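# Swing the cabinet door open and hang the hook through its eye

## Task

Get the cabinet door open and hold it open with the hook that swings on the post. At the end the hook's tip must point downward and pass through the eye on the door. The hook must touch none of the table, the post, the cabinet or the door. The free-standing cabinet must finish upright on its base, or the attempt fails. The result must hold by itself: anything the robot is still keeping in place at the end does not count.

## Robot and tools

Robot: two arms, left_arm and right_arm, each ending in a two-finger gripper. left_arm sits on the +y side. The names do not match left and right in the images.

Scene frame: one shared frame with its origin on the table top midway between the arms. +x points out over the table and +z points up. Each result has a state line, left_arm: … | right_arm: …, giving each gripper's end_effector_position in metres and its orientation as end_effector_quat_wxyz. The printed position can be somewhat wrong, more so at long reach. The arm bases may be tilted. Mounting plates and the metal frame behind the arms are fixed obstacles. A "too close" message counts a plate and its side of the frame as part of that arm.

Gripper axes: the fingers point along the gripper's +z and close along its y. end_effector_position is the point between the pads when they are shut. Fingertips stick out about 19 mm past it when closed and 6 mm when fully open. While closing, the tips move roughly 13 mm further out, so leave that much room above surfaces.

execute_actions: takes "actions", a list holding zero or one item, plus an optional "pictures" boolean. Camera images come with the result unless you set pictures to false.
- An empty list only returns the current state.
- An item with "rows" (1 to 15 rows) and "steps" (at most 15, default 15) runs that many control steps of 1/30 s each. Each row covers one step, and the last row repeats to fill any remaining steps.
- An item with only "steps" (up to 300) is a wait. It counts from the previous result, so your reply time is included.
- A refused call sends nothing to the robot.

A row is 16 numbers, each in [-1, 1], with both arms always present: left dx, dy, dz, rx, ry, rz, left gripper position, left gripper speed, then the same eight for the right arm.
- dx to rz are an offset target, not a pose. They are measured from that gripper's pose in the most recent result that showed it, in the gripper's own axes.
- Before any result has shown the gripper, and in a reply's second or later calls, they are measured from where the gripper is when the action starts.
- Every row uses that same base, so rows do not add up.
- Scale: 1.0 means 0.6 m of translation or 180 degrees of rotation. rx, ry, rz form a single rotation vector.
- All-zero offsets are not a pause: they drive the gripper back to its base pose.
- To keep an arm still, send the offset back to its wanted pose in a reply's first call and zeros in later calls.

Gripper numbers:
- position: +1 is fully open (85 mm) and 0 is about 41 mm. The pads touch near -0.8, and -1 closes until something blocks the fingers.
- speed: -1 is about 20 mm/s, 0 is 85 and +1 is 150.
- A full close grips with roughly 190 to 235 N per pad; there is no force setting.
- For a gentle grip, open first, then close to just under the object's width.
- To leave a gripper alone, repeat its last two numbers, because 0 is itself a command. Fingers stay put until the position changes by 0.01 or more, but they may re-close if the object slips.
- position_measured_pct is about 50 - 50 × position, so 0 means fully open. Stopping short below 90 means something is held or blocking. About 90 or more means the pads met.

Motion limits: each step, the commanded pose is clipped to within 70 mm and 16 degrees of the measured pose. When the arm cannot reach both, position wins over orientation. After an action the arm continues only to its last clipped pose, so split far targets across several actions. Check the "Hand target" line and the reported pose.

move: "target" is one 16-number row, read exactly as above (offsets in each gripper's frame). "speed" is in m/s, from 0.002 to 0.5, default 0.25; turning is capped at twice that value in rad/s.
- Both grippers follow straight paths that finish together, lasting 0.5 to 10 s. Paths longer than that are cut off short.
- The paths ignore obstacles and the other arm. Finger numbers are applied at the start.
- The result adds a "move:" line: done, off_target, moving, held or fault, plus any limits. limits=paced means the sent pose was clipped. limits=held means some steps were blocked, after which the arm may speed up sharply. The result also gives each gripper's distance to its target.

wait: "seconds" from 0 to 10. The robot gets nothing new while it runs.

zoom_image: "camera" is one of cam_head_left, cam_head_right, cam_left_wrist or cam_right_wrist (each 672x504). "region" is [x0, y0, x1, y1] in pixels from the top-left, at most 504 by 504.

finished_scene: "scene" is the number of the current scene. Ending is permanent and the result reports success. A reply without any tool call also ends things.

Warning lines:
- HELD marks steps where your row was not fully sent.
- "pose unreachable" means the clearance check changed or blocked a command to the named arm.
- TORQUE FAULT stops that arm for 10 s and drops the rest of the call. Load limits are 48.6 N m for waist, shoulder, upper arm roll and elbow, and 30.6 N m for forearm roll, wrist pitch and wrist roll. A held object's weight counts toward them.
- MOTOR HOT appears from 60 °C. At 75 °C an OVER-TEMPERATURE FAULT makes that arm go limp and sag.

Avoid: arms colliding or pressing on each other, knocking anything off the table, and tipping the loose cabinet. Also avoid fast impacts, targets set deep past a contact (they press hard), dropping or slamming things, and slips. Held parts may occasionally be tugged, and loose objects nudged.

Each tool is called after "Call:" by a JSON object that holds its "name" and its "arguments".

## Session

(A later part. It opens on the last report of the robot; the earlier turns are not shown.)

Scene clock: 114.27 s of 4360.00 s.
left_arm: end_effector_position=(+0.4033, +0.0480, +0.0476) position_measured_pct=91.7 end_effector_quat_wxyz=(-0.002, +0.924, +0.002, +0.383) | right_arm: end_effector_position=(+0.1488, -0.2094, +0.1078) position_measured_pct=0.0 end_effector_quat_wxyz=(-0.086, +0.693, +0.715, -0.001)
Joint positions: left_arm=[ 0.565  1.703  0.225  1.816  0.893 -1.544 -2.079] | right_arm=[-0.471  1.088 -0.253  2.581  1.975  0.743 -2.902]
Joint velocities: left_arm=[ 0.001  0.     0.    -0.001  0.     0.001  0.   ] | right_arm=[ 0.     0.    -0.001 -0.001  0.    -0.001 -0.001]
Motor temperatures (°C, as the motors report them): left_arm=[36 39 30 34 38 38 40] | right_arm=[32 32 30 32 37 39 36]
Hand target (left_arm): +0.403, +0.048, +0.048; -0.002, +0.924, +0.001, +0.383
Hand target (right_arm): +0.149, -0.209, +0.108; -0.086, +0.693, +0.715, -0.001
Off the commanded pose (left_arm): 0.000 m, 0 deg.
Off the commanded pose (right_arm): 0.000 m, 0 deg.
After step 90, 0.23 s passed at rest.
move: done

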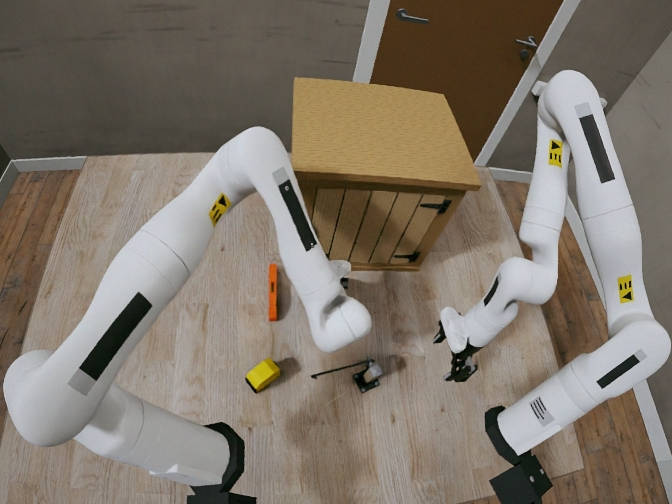

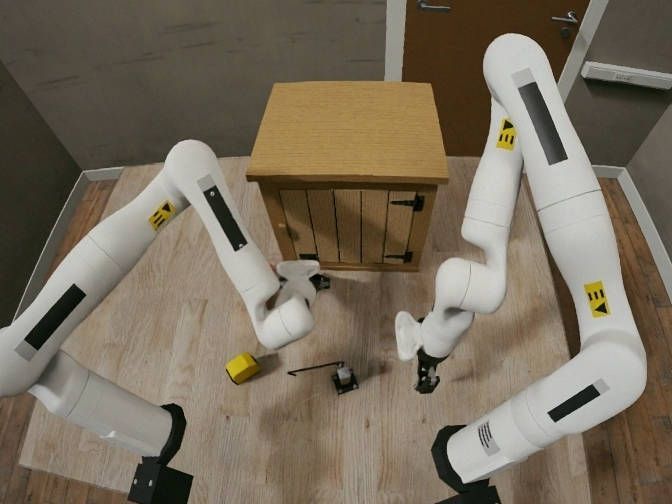

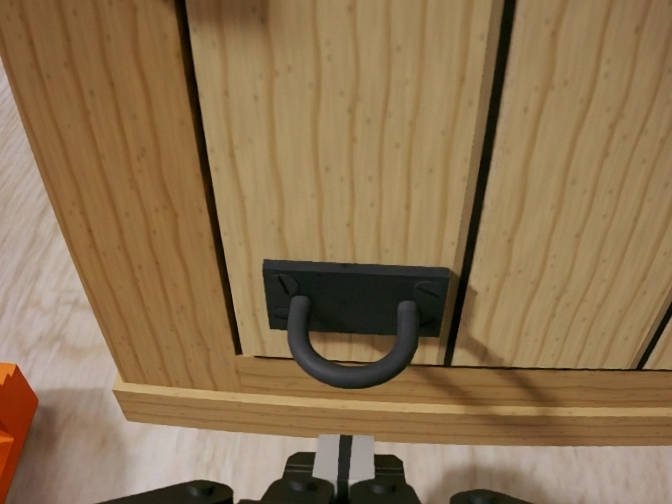

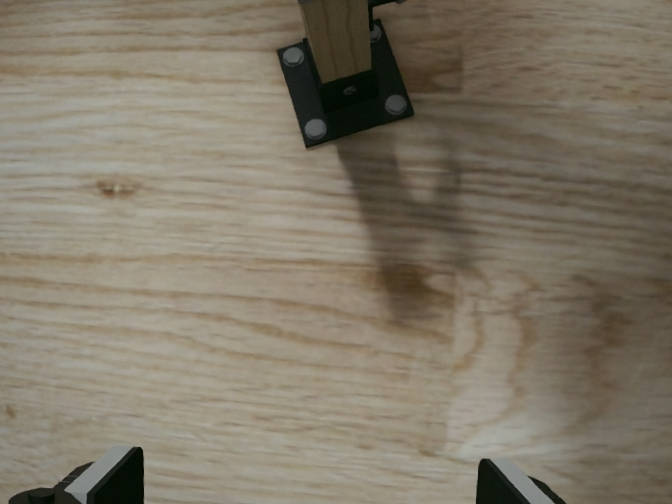

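Call:
{"name": "move", "arguments": {"target": [0,0,0,0,0,0,0.5,0, 0,0,0,0,0,0,1,0]}}

Call:
{"name": "move", "arguments": {"target": [0.062,0.004,0.056,0,0,0,0.5,0, 0,0,0,0,0,0,1,0], "speed": 0.05}}

Scene clock: 135.47 s of 4360.00 s.
left_arm: end_effector_position=(+0.4033, +0.0480, +0.0476) position_measured_pct=25.0 end_effector_quat_wxyz=(-0.002, +0.924, +0.002, +0.383) | right_arm: end_effector_position=(+0.1488, -0.2094, +0.1078) position_measured_pct=0.0 end_effector_quat_wxyz=(-0.086, +0.693, +0.715, -0.001)
Joint positions: left_arm=[ 0.565  1.703  0.225  1.816  0.893 -1.544 -2.079] | right_arm=[-0.471  1.088 -0.253  2.581  1.975  0.743 -2.902]
Joint velocities: left_arm=[-0.    -0.    -0.    -0.002 -0.     0.     0.   ] | right_arm=[ 0.    -0.    -0.001 -0.     0.     0.002  0.001]
Motor temperatures (°C, as the motors report them): left_arm=[36 39 30 34 38 38 40] | right_arm=[33 32 30 32 37 39 36]
Hand target (left_arm): +0.403, +0.048, +0.048; -0.002, +0.924, +0.002, +0.383
Hand target (right_arm): +0.149, -0.209, +0.108; -0.086, +0.693, +0.715, -0.001
Off the commanded pose (left_arm): 0.000 m, 0 deg.
Off the commanded pose (right_arm): 0.000 m, 0 deg.
After step 90, 17.10 s passed at rest.
move: done

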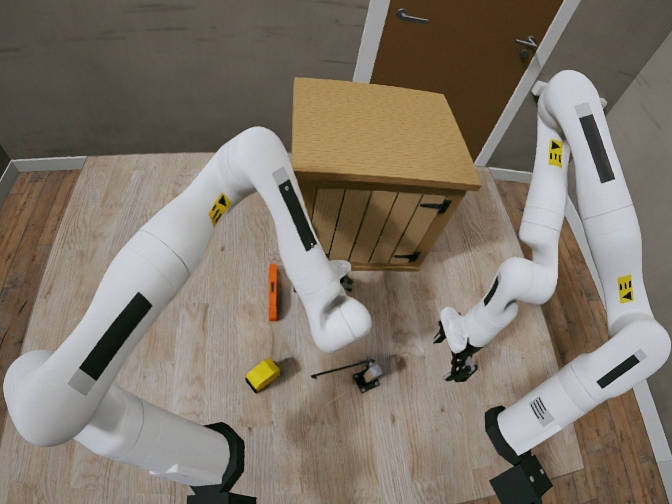

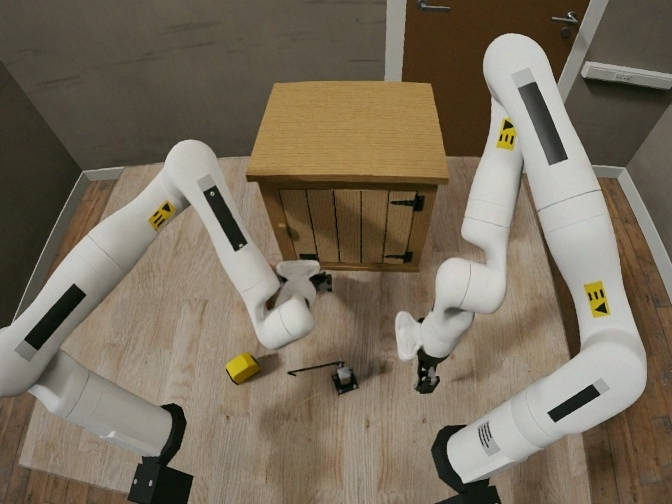

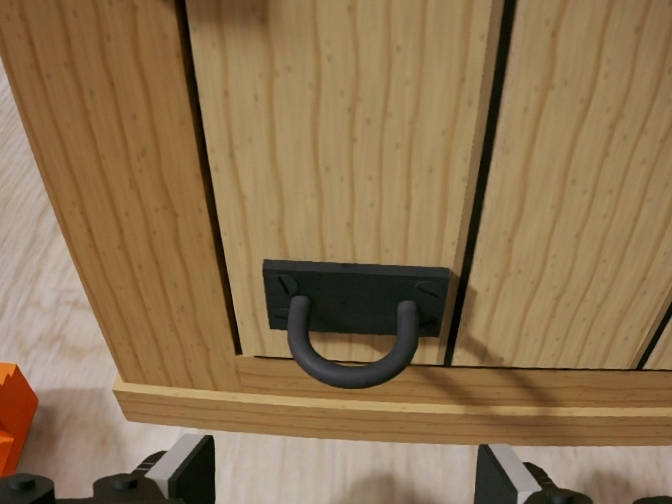

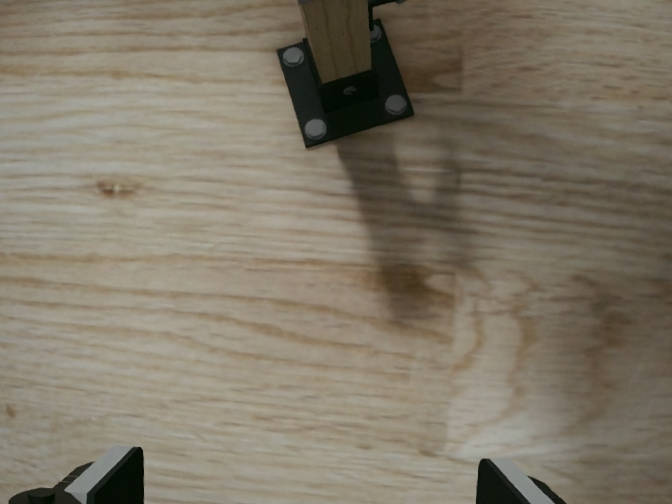

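Scene clock: 136.80 s of 4360.00 s.
left_arm: end_effector_position=(+0.4380, +0.0426, +0.0428) position_measured_pct=25.0 end_effector_quat_wxyz=(-0.000, +0.929, -0.008, +0.371) | right_arm: end_effector_position=(+0.1488, -0.2094, +0.1078) position_measured_pct=0.0 end_effector_quat_wxyz=(-0.086, +0.693, +0.715, -0.001)
Joint positions: left_arm=[ 0.532  1.656  0.209  1.754  0.879 -1.437 -2.181] | right_arm=[-0.471  1.088 -0.253  2.581  1.975  0.743 -2.902]
Joint velocities: left_arm=[ 0.008 -0.003 -0.01  -0.001  0.007  0.011  0.006] | right_arm=[-0.  0. -0. -0. -0.  0. -0.]
Motor temperatures (°C, as the motors report them): left_arm=[36 39 30 34 38 38 40] | right_arm=[33 32 30 32 37 39 36]
Hand target (left_arm): +0.453, +0.046, +0.050; -0.002, +0.924, +0.002, +0.383
Hand target (right_arm): +0.149, -0.209, +0.108; -0.086, +0.693, +0.715, -0.001
Off the commanded pose (left_arm): 0.017 m, 2 deg.
Off the commanded pose (right_arm): 0.000 m, 0 deg.
move: off_target (left_arm)

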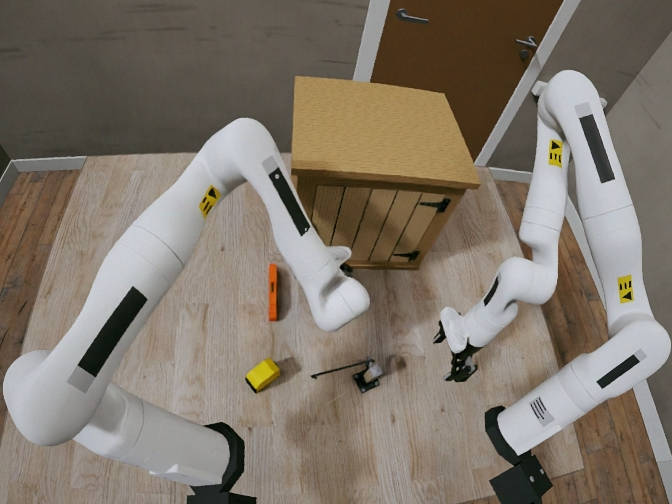

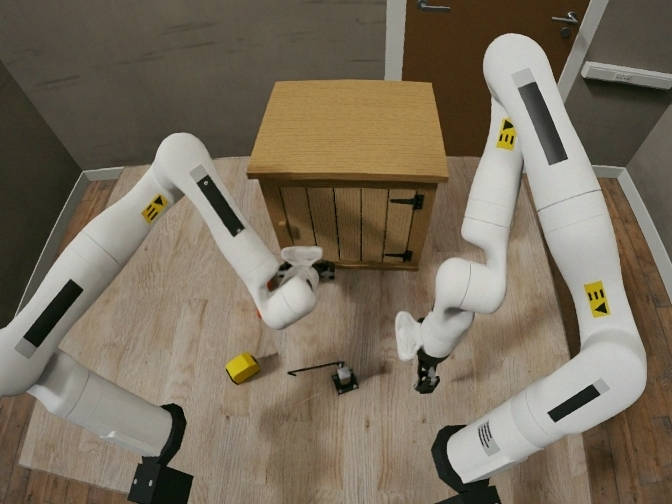

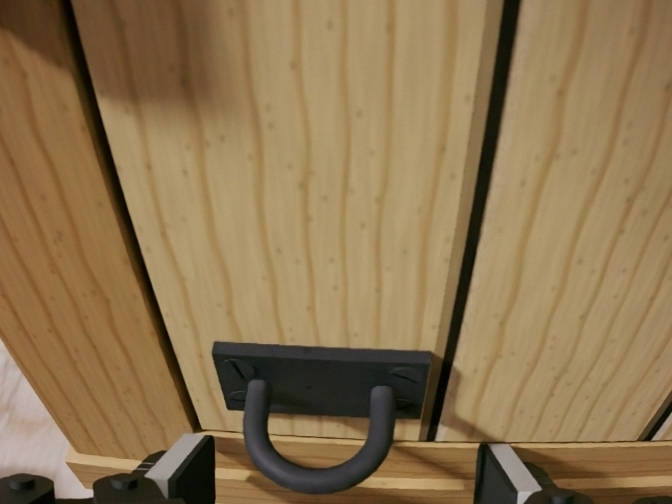

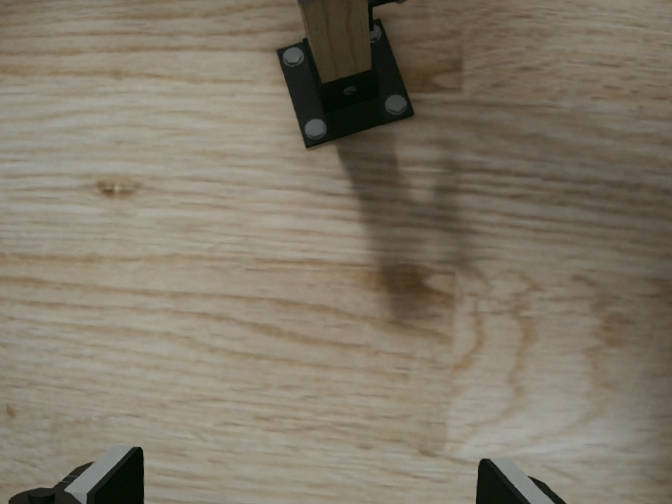

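Call:
{"name": "move", "arguments": {"target": [0.02,-0.012,-0.032,0,0,0,0.5,0, 0,0,0,0,0,0,1,0], "speed": 0.05}}

Scene clock: 141.60 s of 4360.00 s.
left_arm: end_effector_position=(+0.4335, +0.0498, +0.0648) position_measured_pct=25.0 end_effector_quat_wxyz=(-0.000, +0.929, -0.008, +0.371) | right_arm: end_effector_position=(+0.1488, -0.2094, +0.1078) position_measured_pct=0.0 end_effector_quat_wxyz=(-0.086, +0.693, +0.715, -0.001)
Joint positions: left_arm=[ 0.547  1.613  0.228  1.813  0.906 -1.46  -2.173] | right_arm=[-0.471  1.088 -0.253  2.581  1.975  0.743 -2.902]
Joint velocities: left_arm=[ 0.001 -0.003  0.001  0.001 -0.     0.001 -0.   ] | right_arm=[-0.    -0.     0.001  0.001  0.     0.     0.001]
Motor temperatures (°C, as the motors report them): left_arm=[36 39 30 34 38 38 40] | right_arm=[33 32 30 32 37 39 36]
Hand target (left_arm): +0.434, +0.050, +0.065; -0.000, +0.929, -0.008, +0.371
Hand target (right_arm): +0.149, -0.209, +0.108; -0.086, +0.693, +0.715, -0.001
Off the commanded pose (left_arm): 0.000 m, 0 deg.
Off the commanded pose (right_arm): 0.000 m, 0 deg.
After step 90, 1.03 s passed at rest.
move: done

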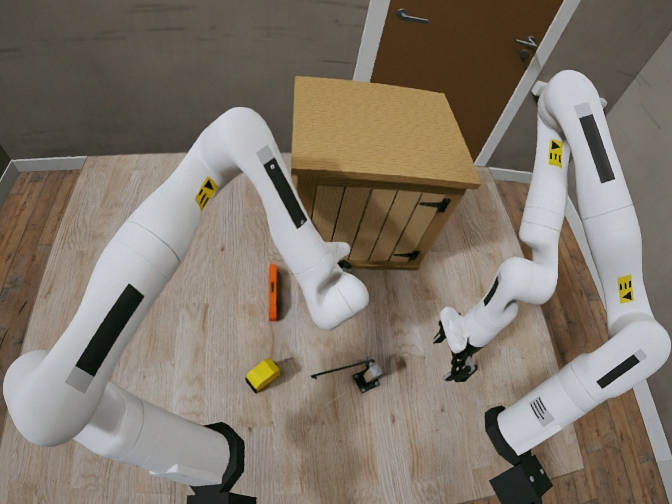

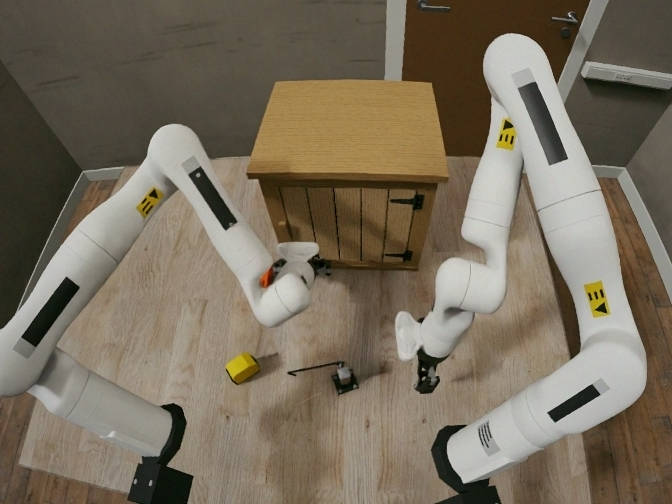

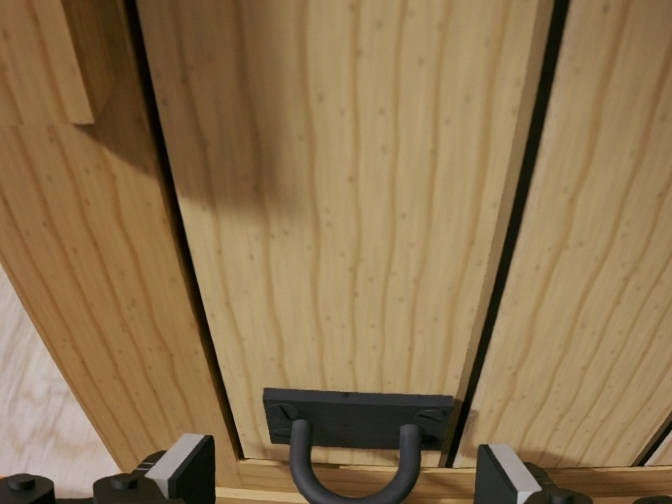

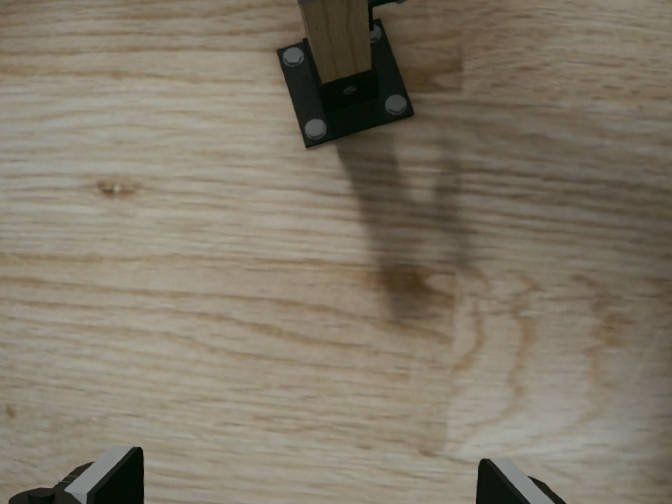

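Call:
{"name": "move", "arguments": {"target": [0,0.003,0.02,0,0,0,0.5,0, 0,0,0,0,0,0,1,0], "speed": 0.03}}

Call:
{"name": "move", "arguments": {"target": [0,0,0,0,0,0,-1,-0.5, 0,0,0,0,0,0,1,0]}}

Scene clock: 146.77 s of 4360.00 s.
left_arm: end_effector_position=(+0.4377, +0.0467, +0.0544) position_measured_pct=25.0 end_effector_quat_wxyz=(+0.000, +0.930, -0.011, +0.367) | right_arm: end_effector_position=(+0.1488, -0.2094, +0.1078) position_measured_pct=0.0 end_effector_quat_wxyz=(-0.086, +0.693, +0.715, -0.001)
Joint positions: left_arm=[ 0.536  1.625  0.218  1.786  0.893 -1.436 -2.188] | right_arm=[-0.471  1.088 -0.253  2.581  1.975  0.743 -2.902]
Joint velocities: left_arm=[ 0.002  0.001 -0.003 -0.003  0.001  0.002  0.   ] | right_arm=[-0.    -0.    -0.    -0.    -0.    -0.001 -0.001]
Motor temperatures (°C, as the motors report them): left_arm=[36 39 30 34 38 38 40] | right_arm=[33 32 30 32 37 39 36]
Hand target (left_arm): +0.442, +0.048, +0.056; -0.000, +0.929, -0.008, +0.370
Hand target (right_arm): +0.149, -0.209, +0.108; -0.086, +0.693, +0.715, -0.001
Off the commanded pose (left_arm): 0.005 m, 1 deg.
Off the commanded pose (right_arm): 0.000 m, 0 deg.
After step 90, 1.43 s passed at rest.
move: off_target (left_arm)

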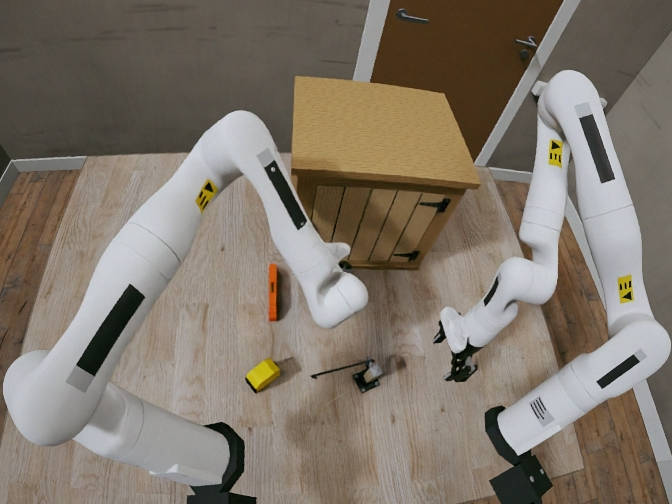

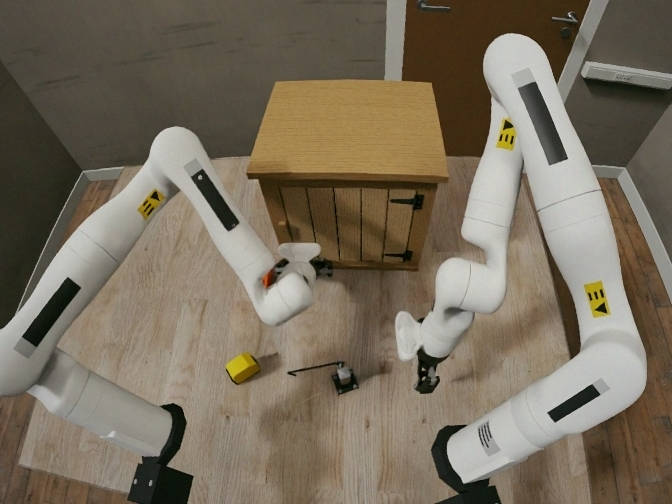

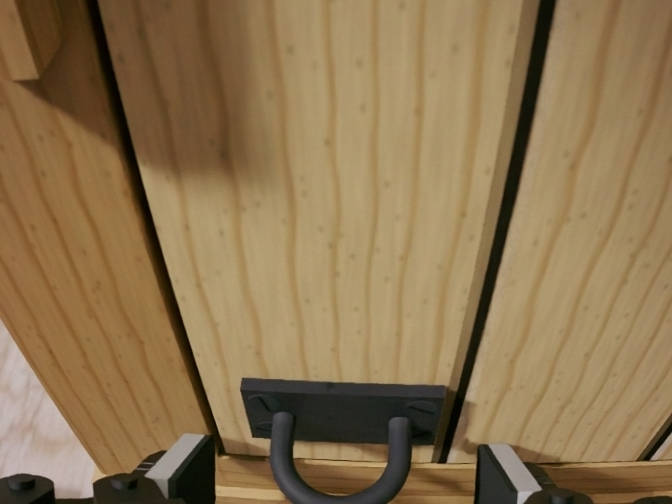

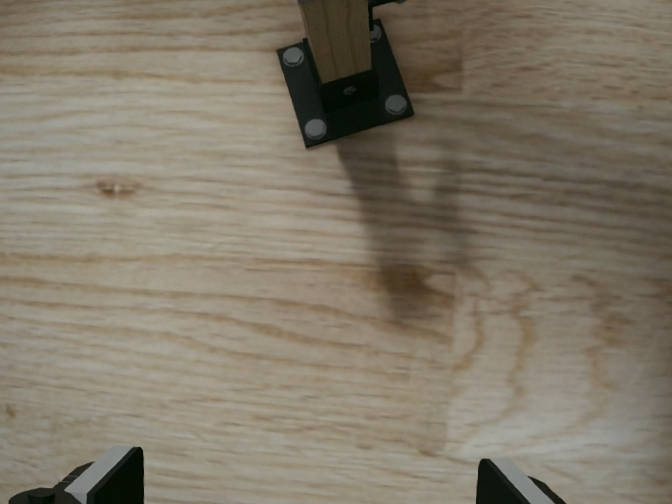

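Scene clock: 148.30 s of 4360.00 s.
left_arm: end_effector_position=(+0.4309, +0.0476, +0.0486) position_measured_pct=91.7 end_effector_quat_wxyz=(-0.001, +0.933, -0.015, +0.360) | right_arm: end_effector_position=(+0.1488, -0.2094, +0.1078) position_measured_pct=0.0 end_effector_quat_wxyz=(-0.086, +0.693, +0.715, -0.001)
Joint positions: left_arm=[ 0.539  1.632  0.211  1.79   0.9   -1.426 -2.183] | right_arm=[-0.471  1.088 -0.253  2.581  1.975  0.743 -2.902]
Joint velocities: left_arm=[ 0.006 -0.002 -0.007 -0.001  0.003  0.007  0.005] | right_arm=[-0.     0.     0.001  0.    -0.    -0.001 -0.   ]
Motor temperatures (°C, as the motors report them): left_arm=[37 39 30 34 38 38 40] | right_arm=[33 32 30 32 37 39 36]
Hand target (left_arm): +0.438, +0.047, +0.054; +0.000, +0.930, -0.011, +0.367
Hand target (right_arm): +0.149, -0.209, +0.108; -0.086, +0.693, +0.715, -0.001
Off the commanded pose (left_arm): 0.009 m, 1 deg.
Off the commanded pose (right_arm): 0.000 m, 0 deg.
move: off_target (left_arm)

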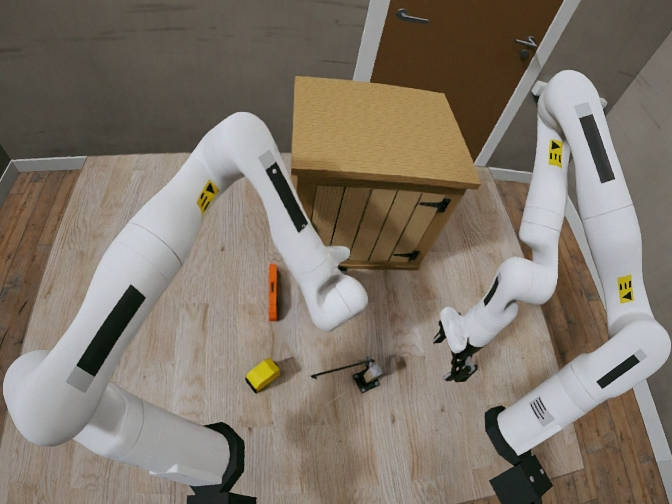

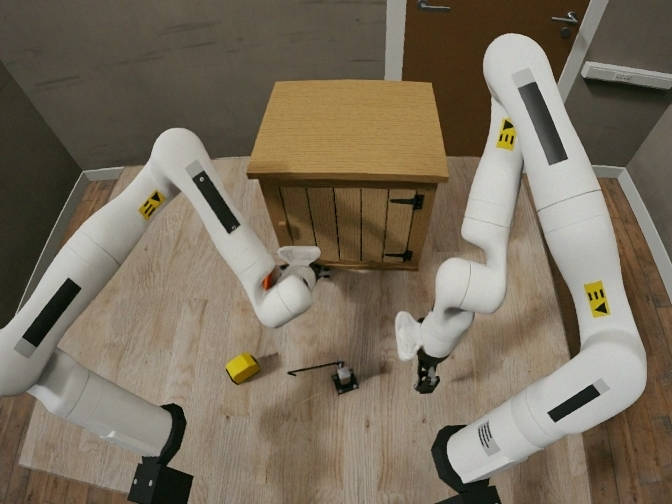

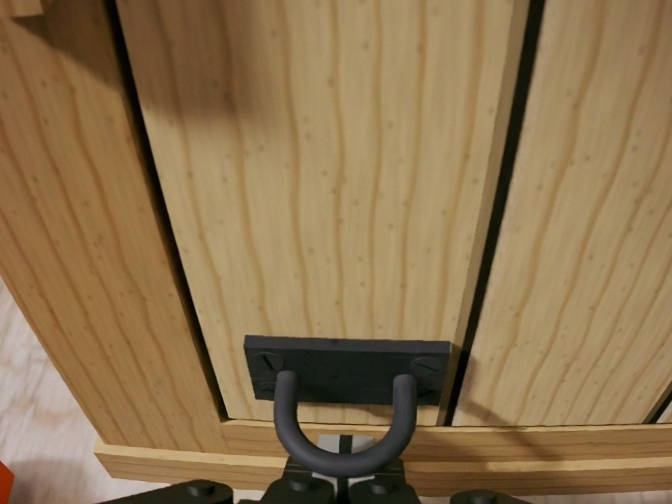

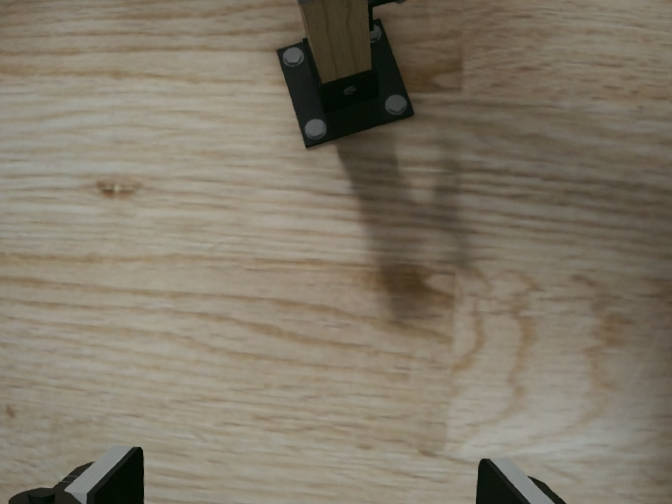

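Call:
{"name": "move", "arguments": {"target": [0,0,-0.1,0,0,-0.5,-0.2,0, 0,0,0,0,0,0,1,0]}}

Call:
{"name": "move", "arguments": {"target": [0,0,0,-0.094,0,0,-0.2,0, 0,0,0,0,0,0,1,0]}}

Scene clock: 166.63 s of 4360.00 s.
left_arm: end_effector_position=(+0.3907, +0.0483, +0.0932) position_measured_pct=59.9 end_effector_quat_wxyz=(+0.254, +0.670, +0.649, +0.255) | right_arm: end_effector_position=(+0.1488, -0.2094, +0.1078) position_measured_pct=0.0 end_effector_quat_wxyz=(-0.086, +0.693, +0.715, -0.001)
Joint positions: left_arm=[ 0.355  1.735  0.575  1.911  0.79  -1.841 -0.787] | right_arm=[-0.471  1.088 -0.253  2.581  1.975  0.743 -2.902]
Joint velocities: left_arm=[-0.002  0.002 -0.001  0.002  0.001  0.002  0.003] | right_arm=[-0.    -0.    -0.001  0.001 -0.    -0.001 -0.001]
Motor temperatures (°C, as the motors report them): left_arm=[37 40 30 34 38 38 40] | right_arm=[33 32 30 32 37 38 36]
Hand target (left_arm): +0.391, +0.048, +0.093; +0.254, +0.670, +0.649, +0.255
Hand target (right_arm): +0.149, -0.209, +0.108; -0.086, +0.693, +0.715, -0.001
Off the commanded pose (left_arm): 0.000 m, 0 deg.
Off the commanded pose (right_arm): 0.000 m, 0 deg.
After step 90, 11.80 s passed at rest.
move: done

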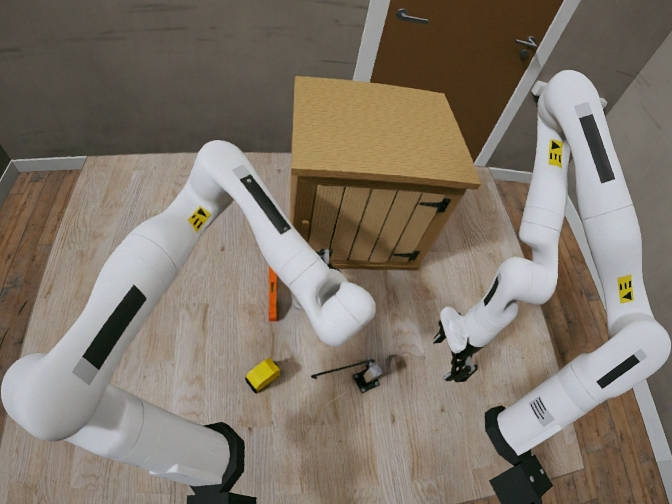

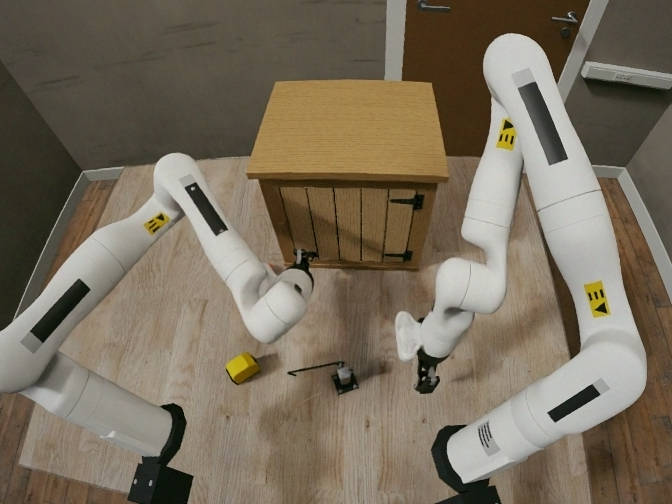

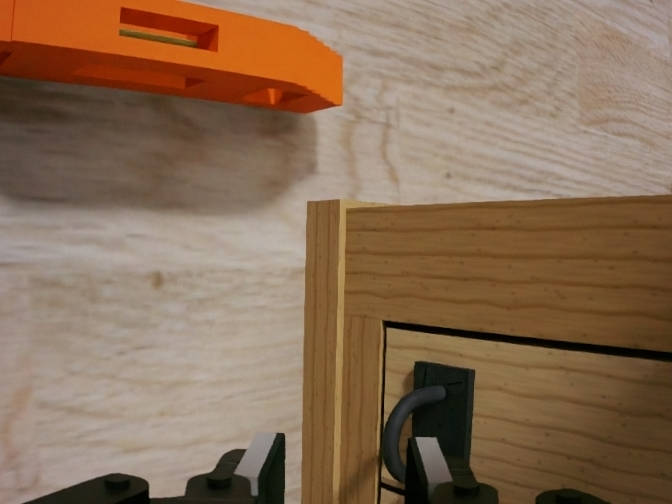

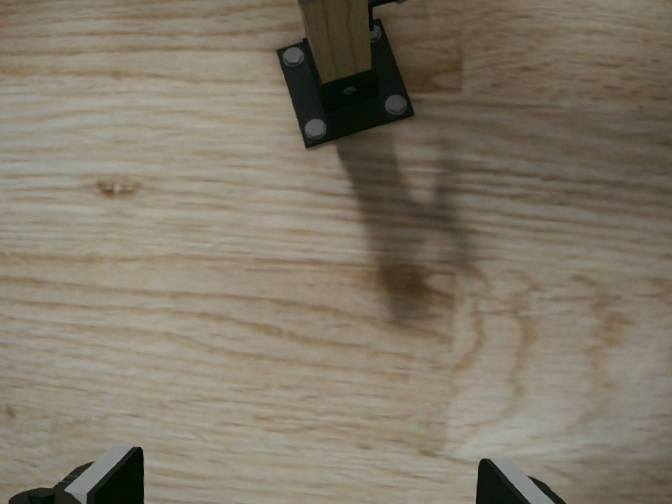

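Scene clock: 167.60 s of 4360.00 s.
left_arm: end_effector_position=(+0.3913, +0.0486, +0.0934) position_measured_pct=59.9 end_effector_quat_wxyz=(+0.350, +0.625, +0.605, +0.349) | right_arm: end_effector_position=(+0.1488, -0.2094, +0.1078) position_measured_pct=0.0 end_effector_quat_wxyz=(-0.086, +0.693, +0.715, -0.001)
Joint positions: left_arm=[ 0.432  1.872  0.383  1.879  0.614 -2.037 -0.608] | right_arm=[-0.471  1.088 -0.253  2.581  1.975  0.743 -2.902]
Joint velocities: left_arm=[ 0.003  0.008 -0.    -0.002 -0.001 -0.001 -0.   ] | right_arm=[-0.     0.     0.    -0.     0.     0.001 -0.   ]
Motor temperatures (°C, as the motors report them): left_arm=[37 40 30 34 38 38 40] | right_arm=[33 32 30 32 37 38 36]
Hand target (left_arm): +0.391, +0.048, +0.093; +0.350, +0.625, +0.604, +0.349
Hand target (right_arm): +0.149, -0.209, +0.108; -0.086, +0.693, +0.715, -0.001
Off the commanded pose (left_arm): 0.001 m, 0 deg.
Off the commanded pose (right_arm): 0.000 m, 0 deg.
move: done

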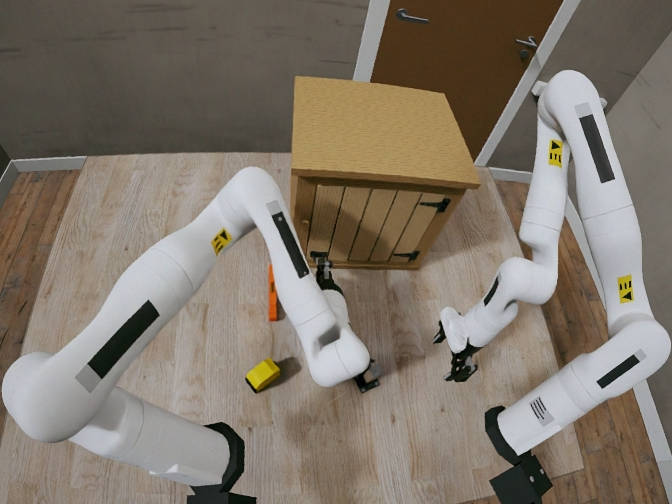

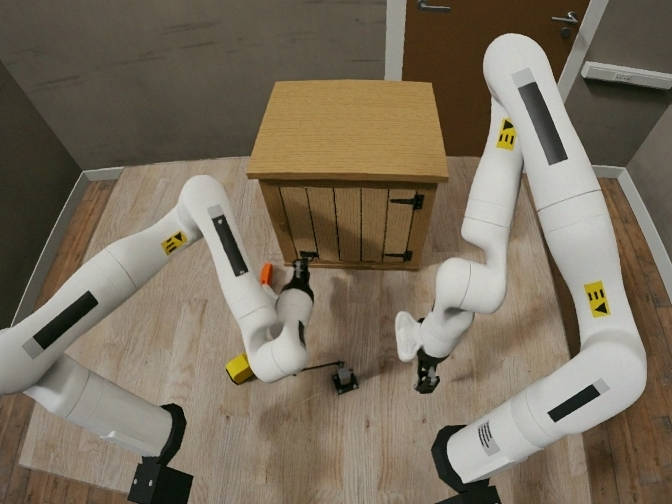

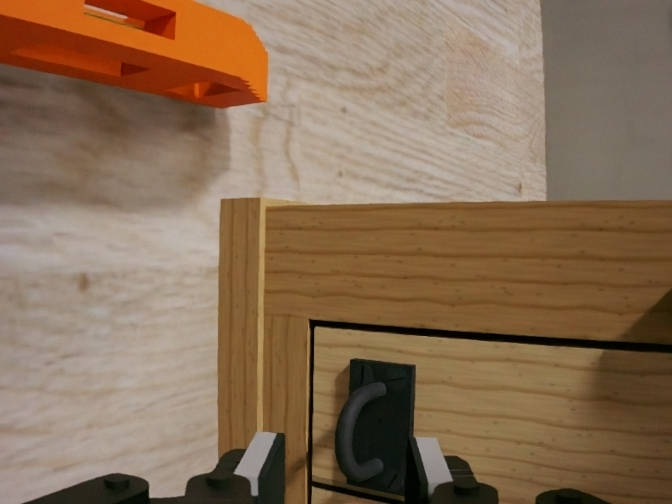

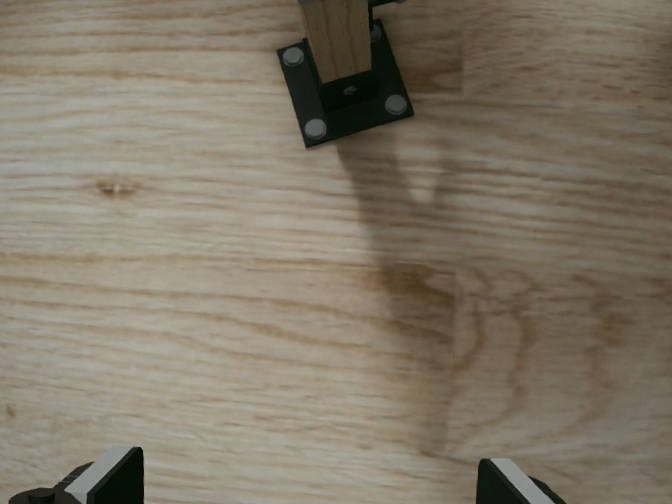

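Call:
{"name": "move", "arguments": {"target": [0,0,0.08,0,0,0,-0.2,0, 0,0,0,0,0,0,1,0], "speed": 0.05}}

Scene clock: 172.80 s of 4360.00 s.
left_arm: end_effector_position=(+0.4296, +0.0465, +0.0729) position_measured_pct=59.9 end_effector_quat_wxyz=(+0.352, +0.625, +0.602, +0.350) | right_arm: end_effector_position=(+0.1488, -0.2094, +0.1078) position_measured_pct=0.0 end_effector_quat_wxyz=(-0.086, +0.693, +0.715, -0.001)
Joint positions: left_arm=[ 0.389  1.841  0.331  1.803  0.553 -1.922 -0.657] | right_arm=[-0.471  1.088 -0.253  2.581  1.975  0.743 -2.902]
Joint velocities: left_arm=[-0.006  0.002  0.005  0.    -0.006 -0.003 -0.006] | right_arm=[ 0.     0.     0.001  0.     0.    -0.001  0.001]
Motor temperatures (°C, as the motors report them): left_arm=[37 40 30 34 38 38 40] | right_arm=[33 32 30 32 37 38 36]
Hand target (left_arm): +0.432, +0.048, +0.069; +0.350, +0.625, +0.605, +0.349
Hand target (right_arm): +0.149, -0.209, +0.108; -0.086, +0.693, +0.715, -0.001
Off the commanded pose (left_arm): 0.005 m, 0 deg.
Off the commanded pose (right_arm): 0.000 m, 0 deg.
After step 90, 0.93 s passed at rest.
move: off_target (left_arm)

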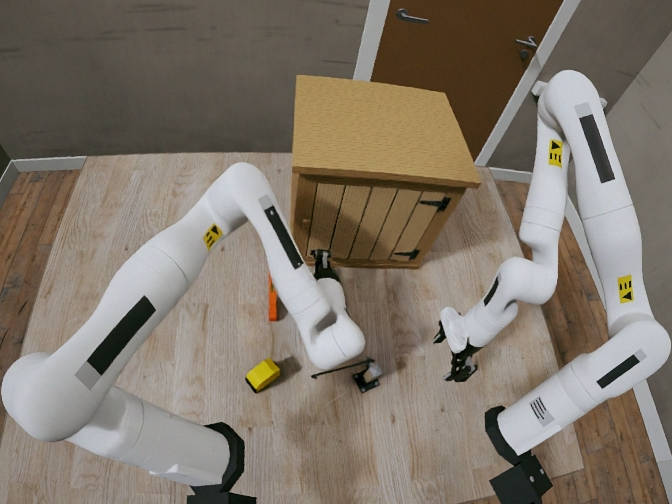

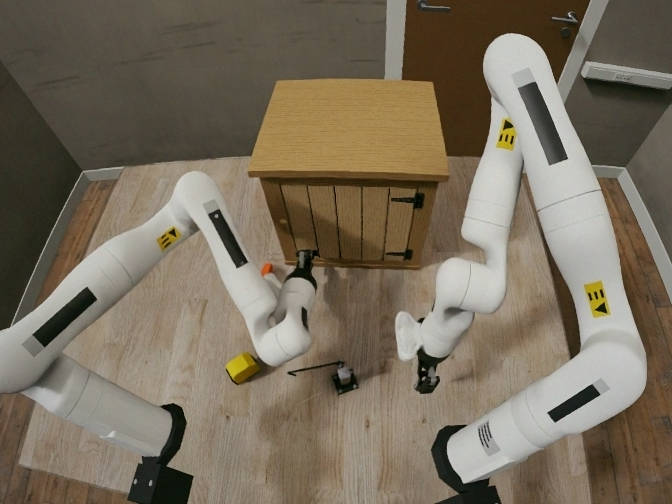

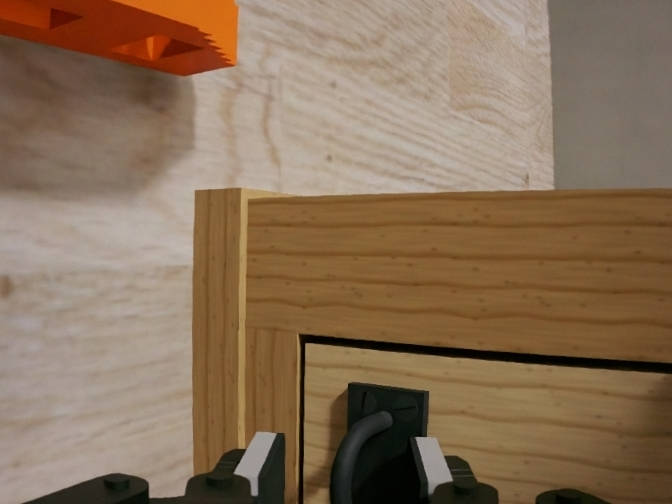

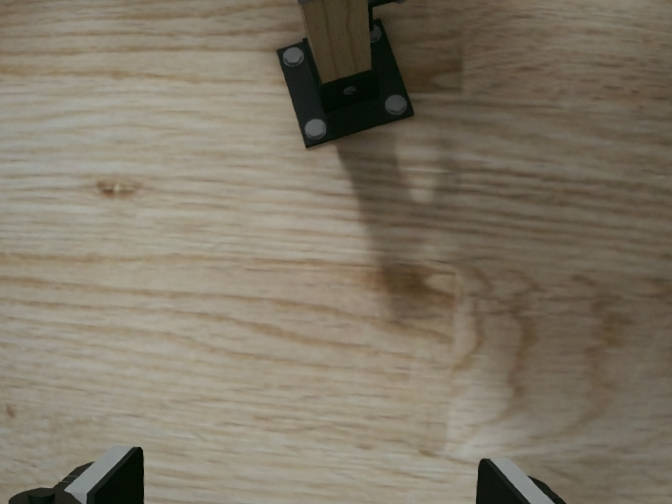

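Upper finger touches the door; close now.

Call:
{"name": "move", "arguments": {"target": [0,-0.004,-0.004,0,0,0,-1,-0.5, 0,0,0,0,0,0,1,0], "speed": 0.03}}

Scene clock: 176.53 s of 4360.00 s.
left_arm: end_effector_position=(+0.4284, +0.0467, +0.0741) position_measured_pct=87.3 end_effector_quat_wxyz=(+0.354, +0.623, +0.602, +0.352) | right_arm: end_effector_position=(+0.1488, -0.2094, +0.1078) position_measured_pct=0.0 end_effector_quat_wxyz=(-0.086, +0.693, +0.715, -0.001)
Joint positions: left_arm=[ 0.39   1.846  0.331  1.804  0.55  -1.933 -0.653] | right_arm=[-0.471  1.088 -0.253  2.581  1.975  0.743 -2.902]
Joint velocities: left_arm=[-0.004  0.001  0.003  0.001 -0.004 -0.004 -0.003] | right_arm=[-0.     0.    -0.001  0.     0.    -0.001 -0.002]
Motor temperatures (°C, as the motors report them): left_arm=[37 40 30 34 38 38 40] | right_arm=[33 32 30 32 37 38 36]
Hand target (left_arm): +0.426, +0.047, +0.072; +0.352, +0.625, +0.602, +0.350
Hand target (right_arm): +0.149, -0.209, +0.108; -0.086, +0.693, +0.715, -0.001
Off the commanded pose (left_arm): 0.003 m, 0 deg.
Off the commanded pose (right_arm): 0.000 m, 0 deg.
move: done

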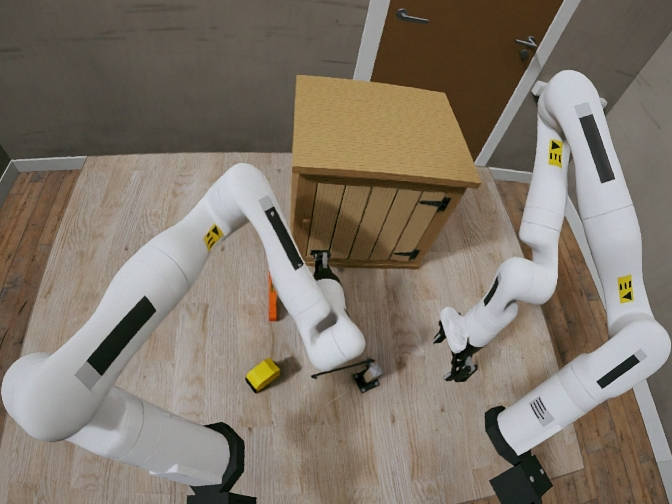

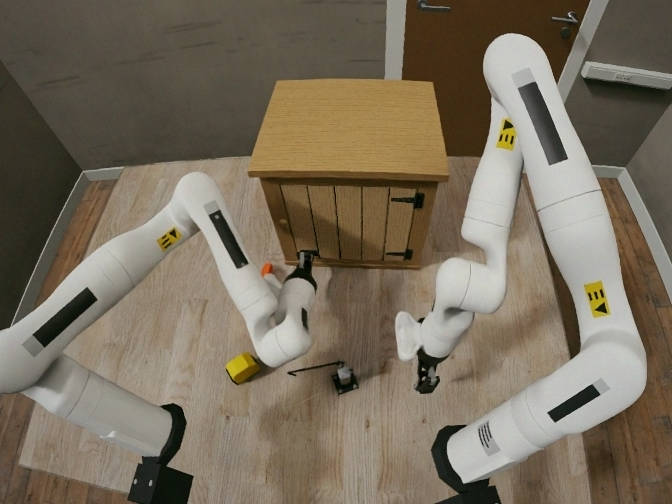

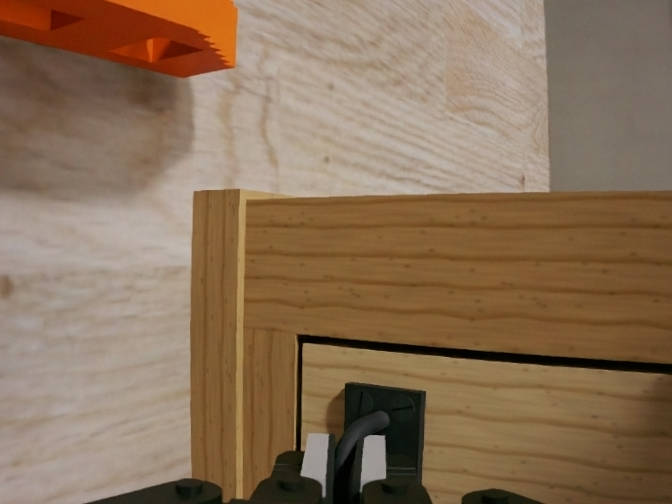

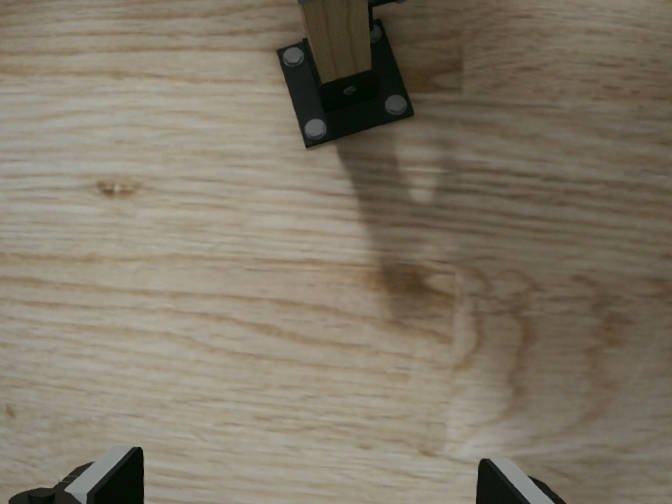

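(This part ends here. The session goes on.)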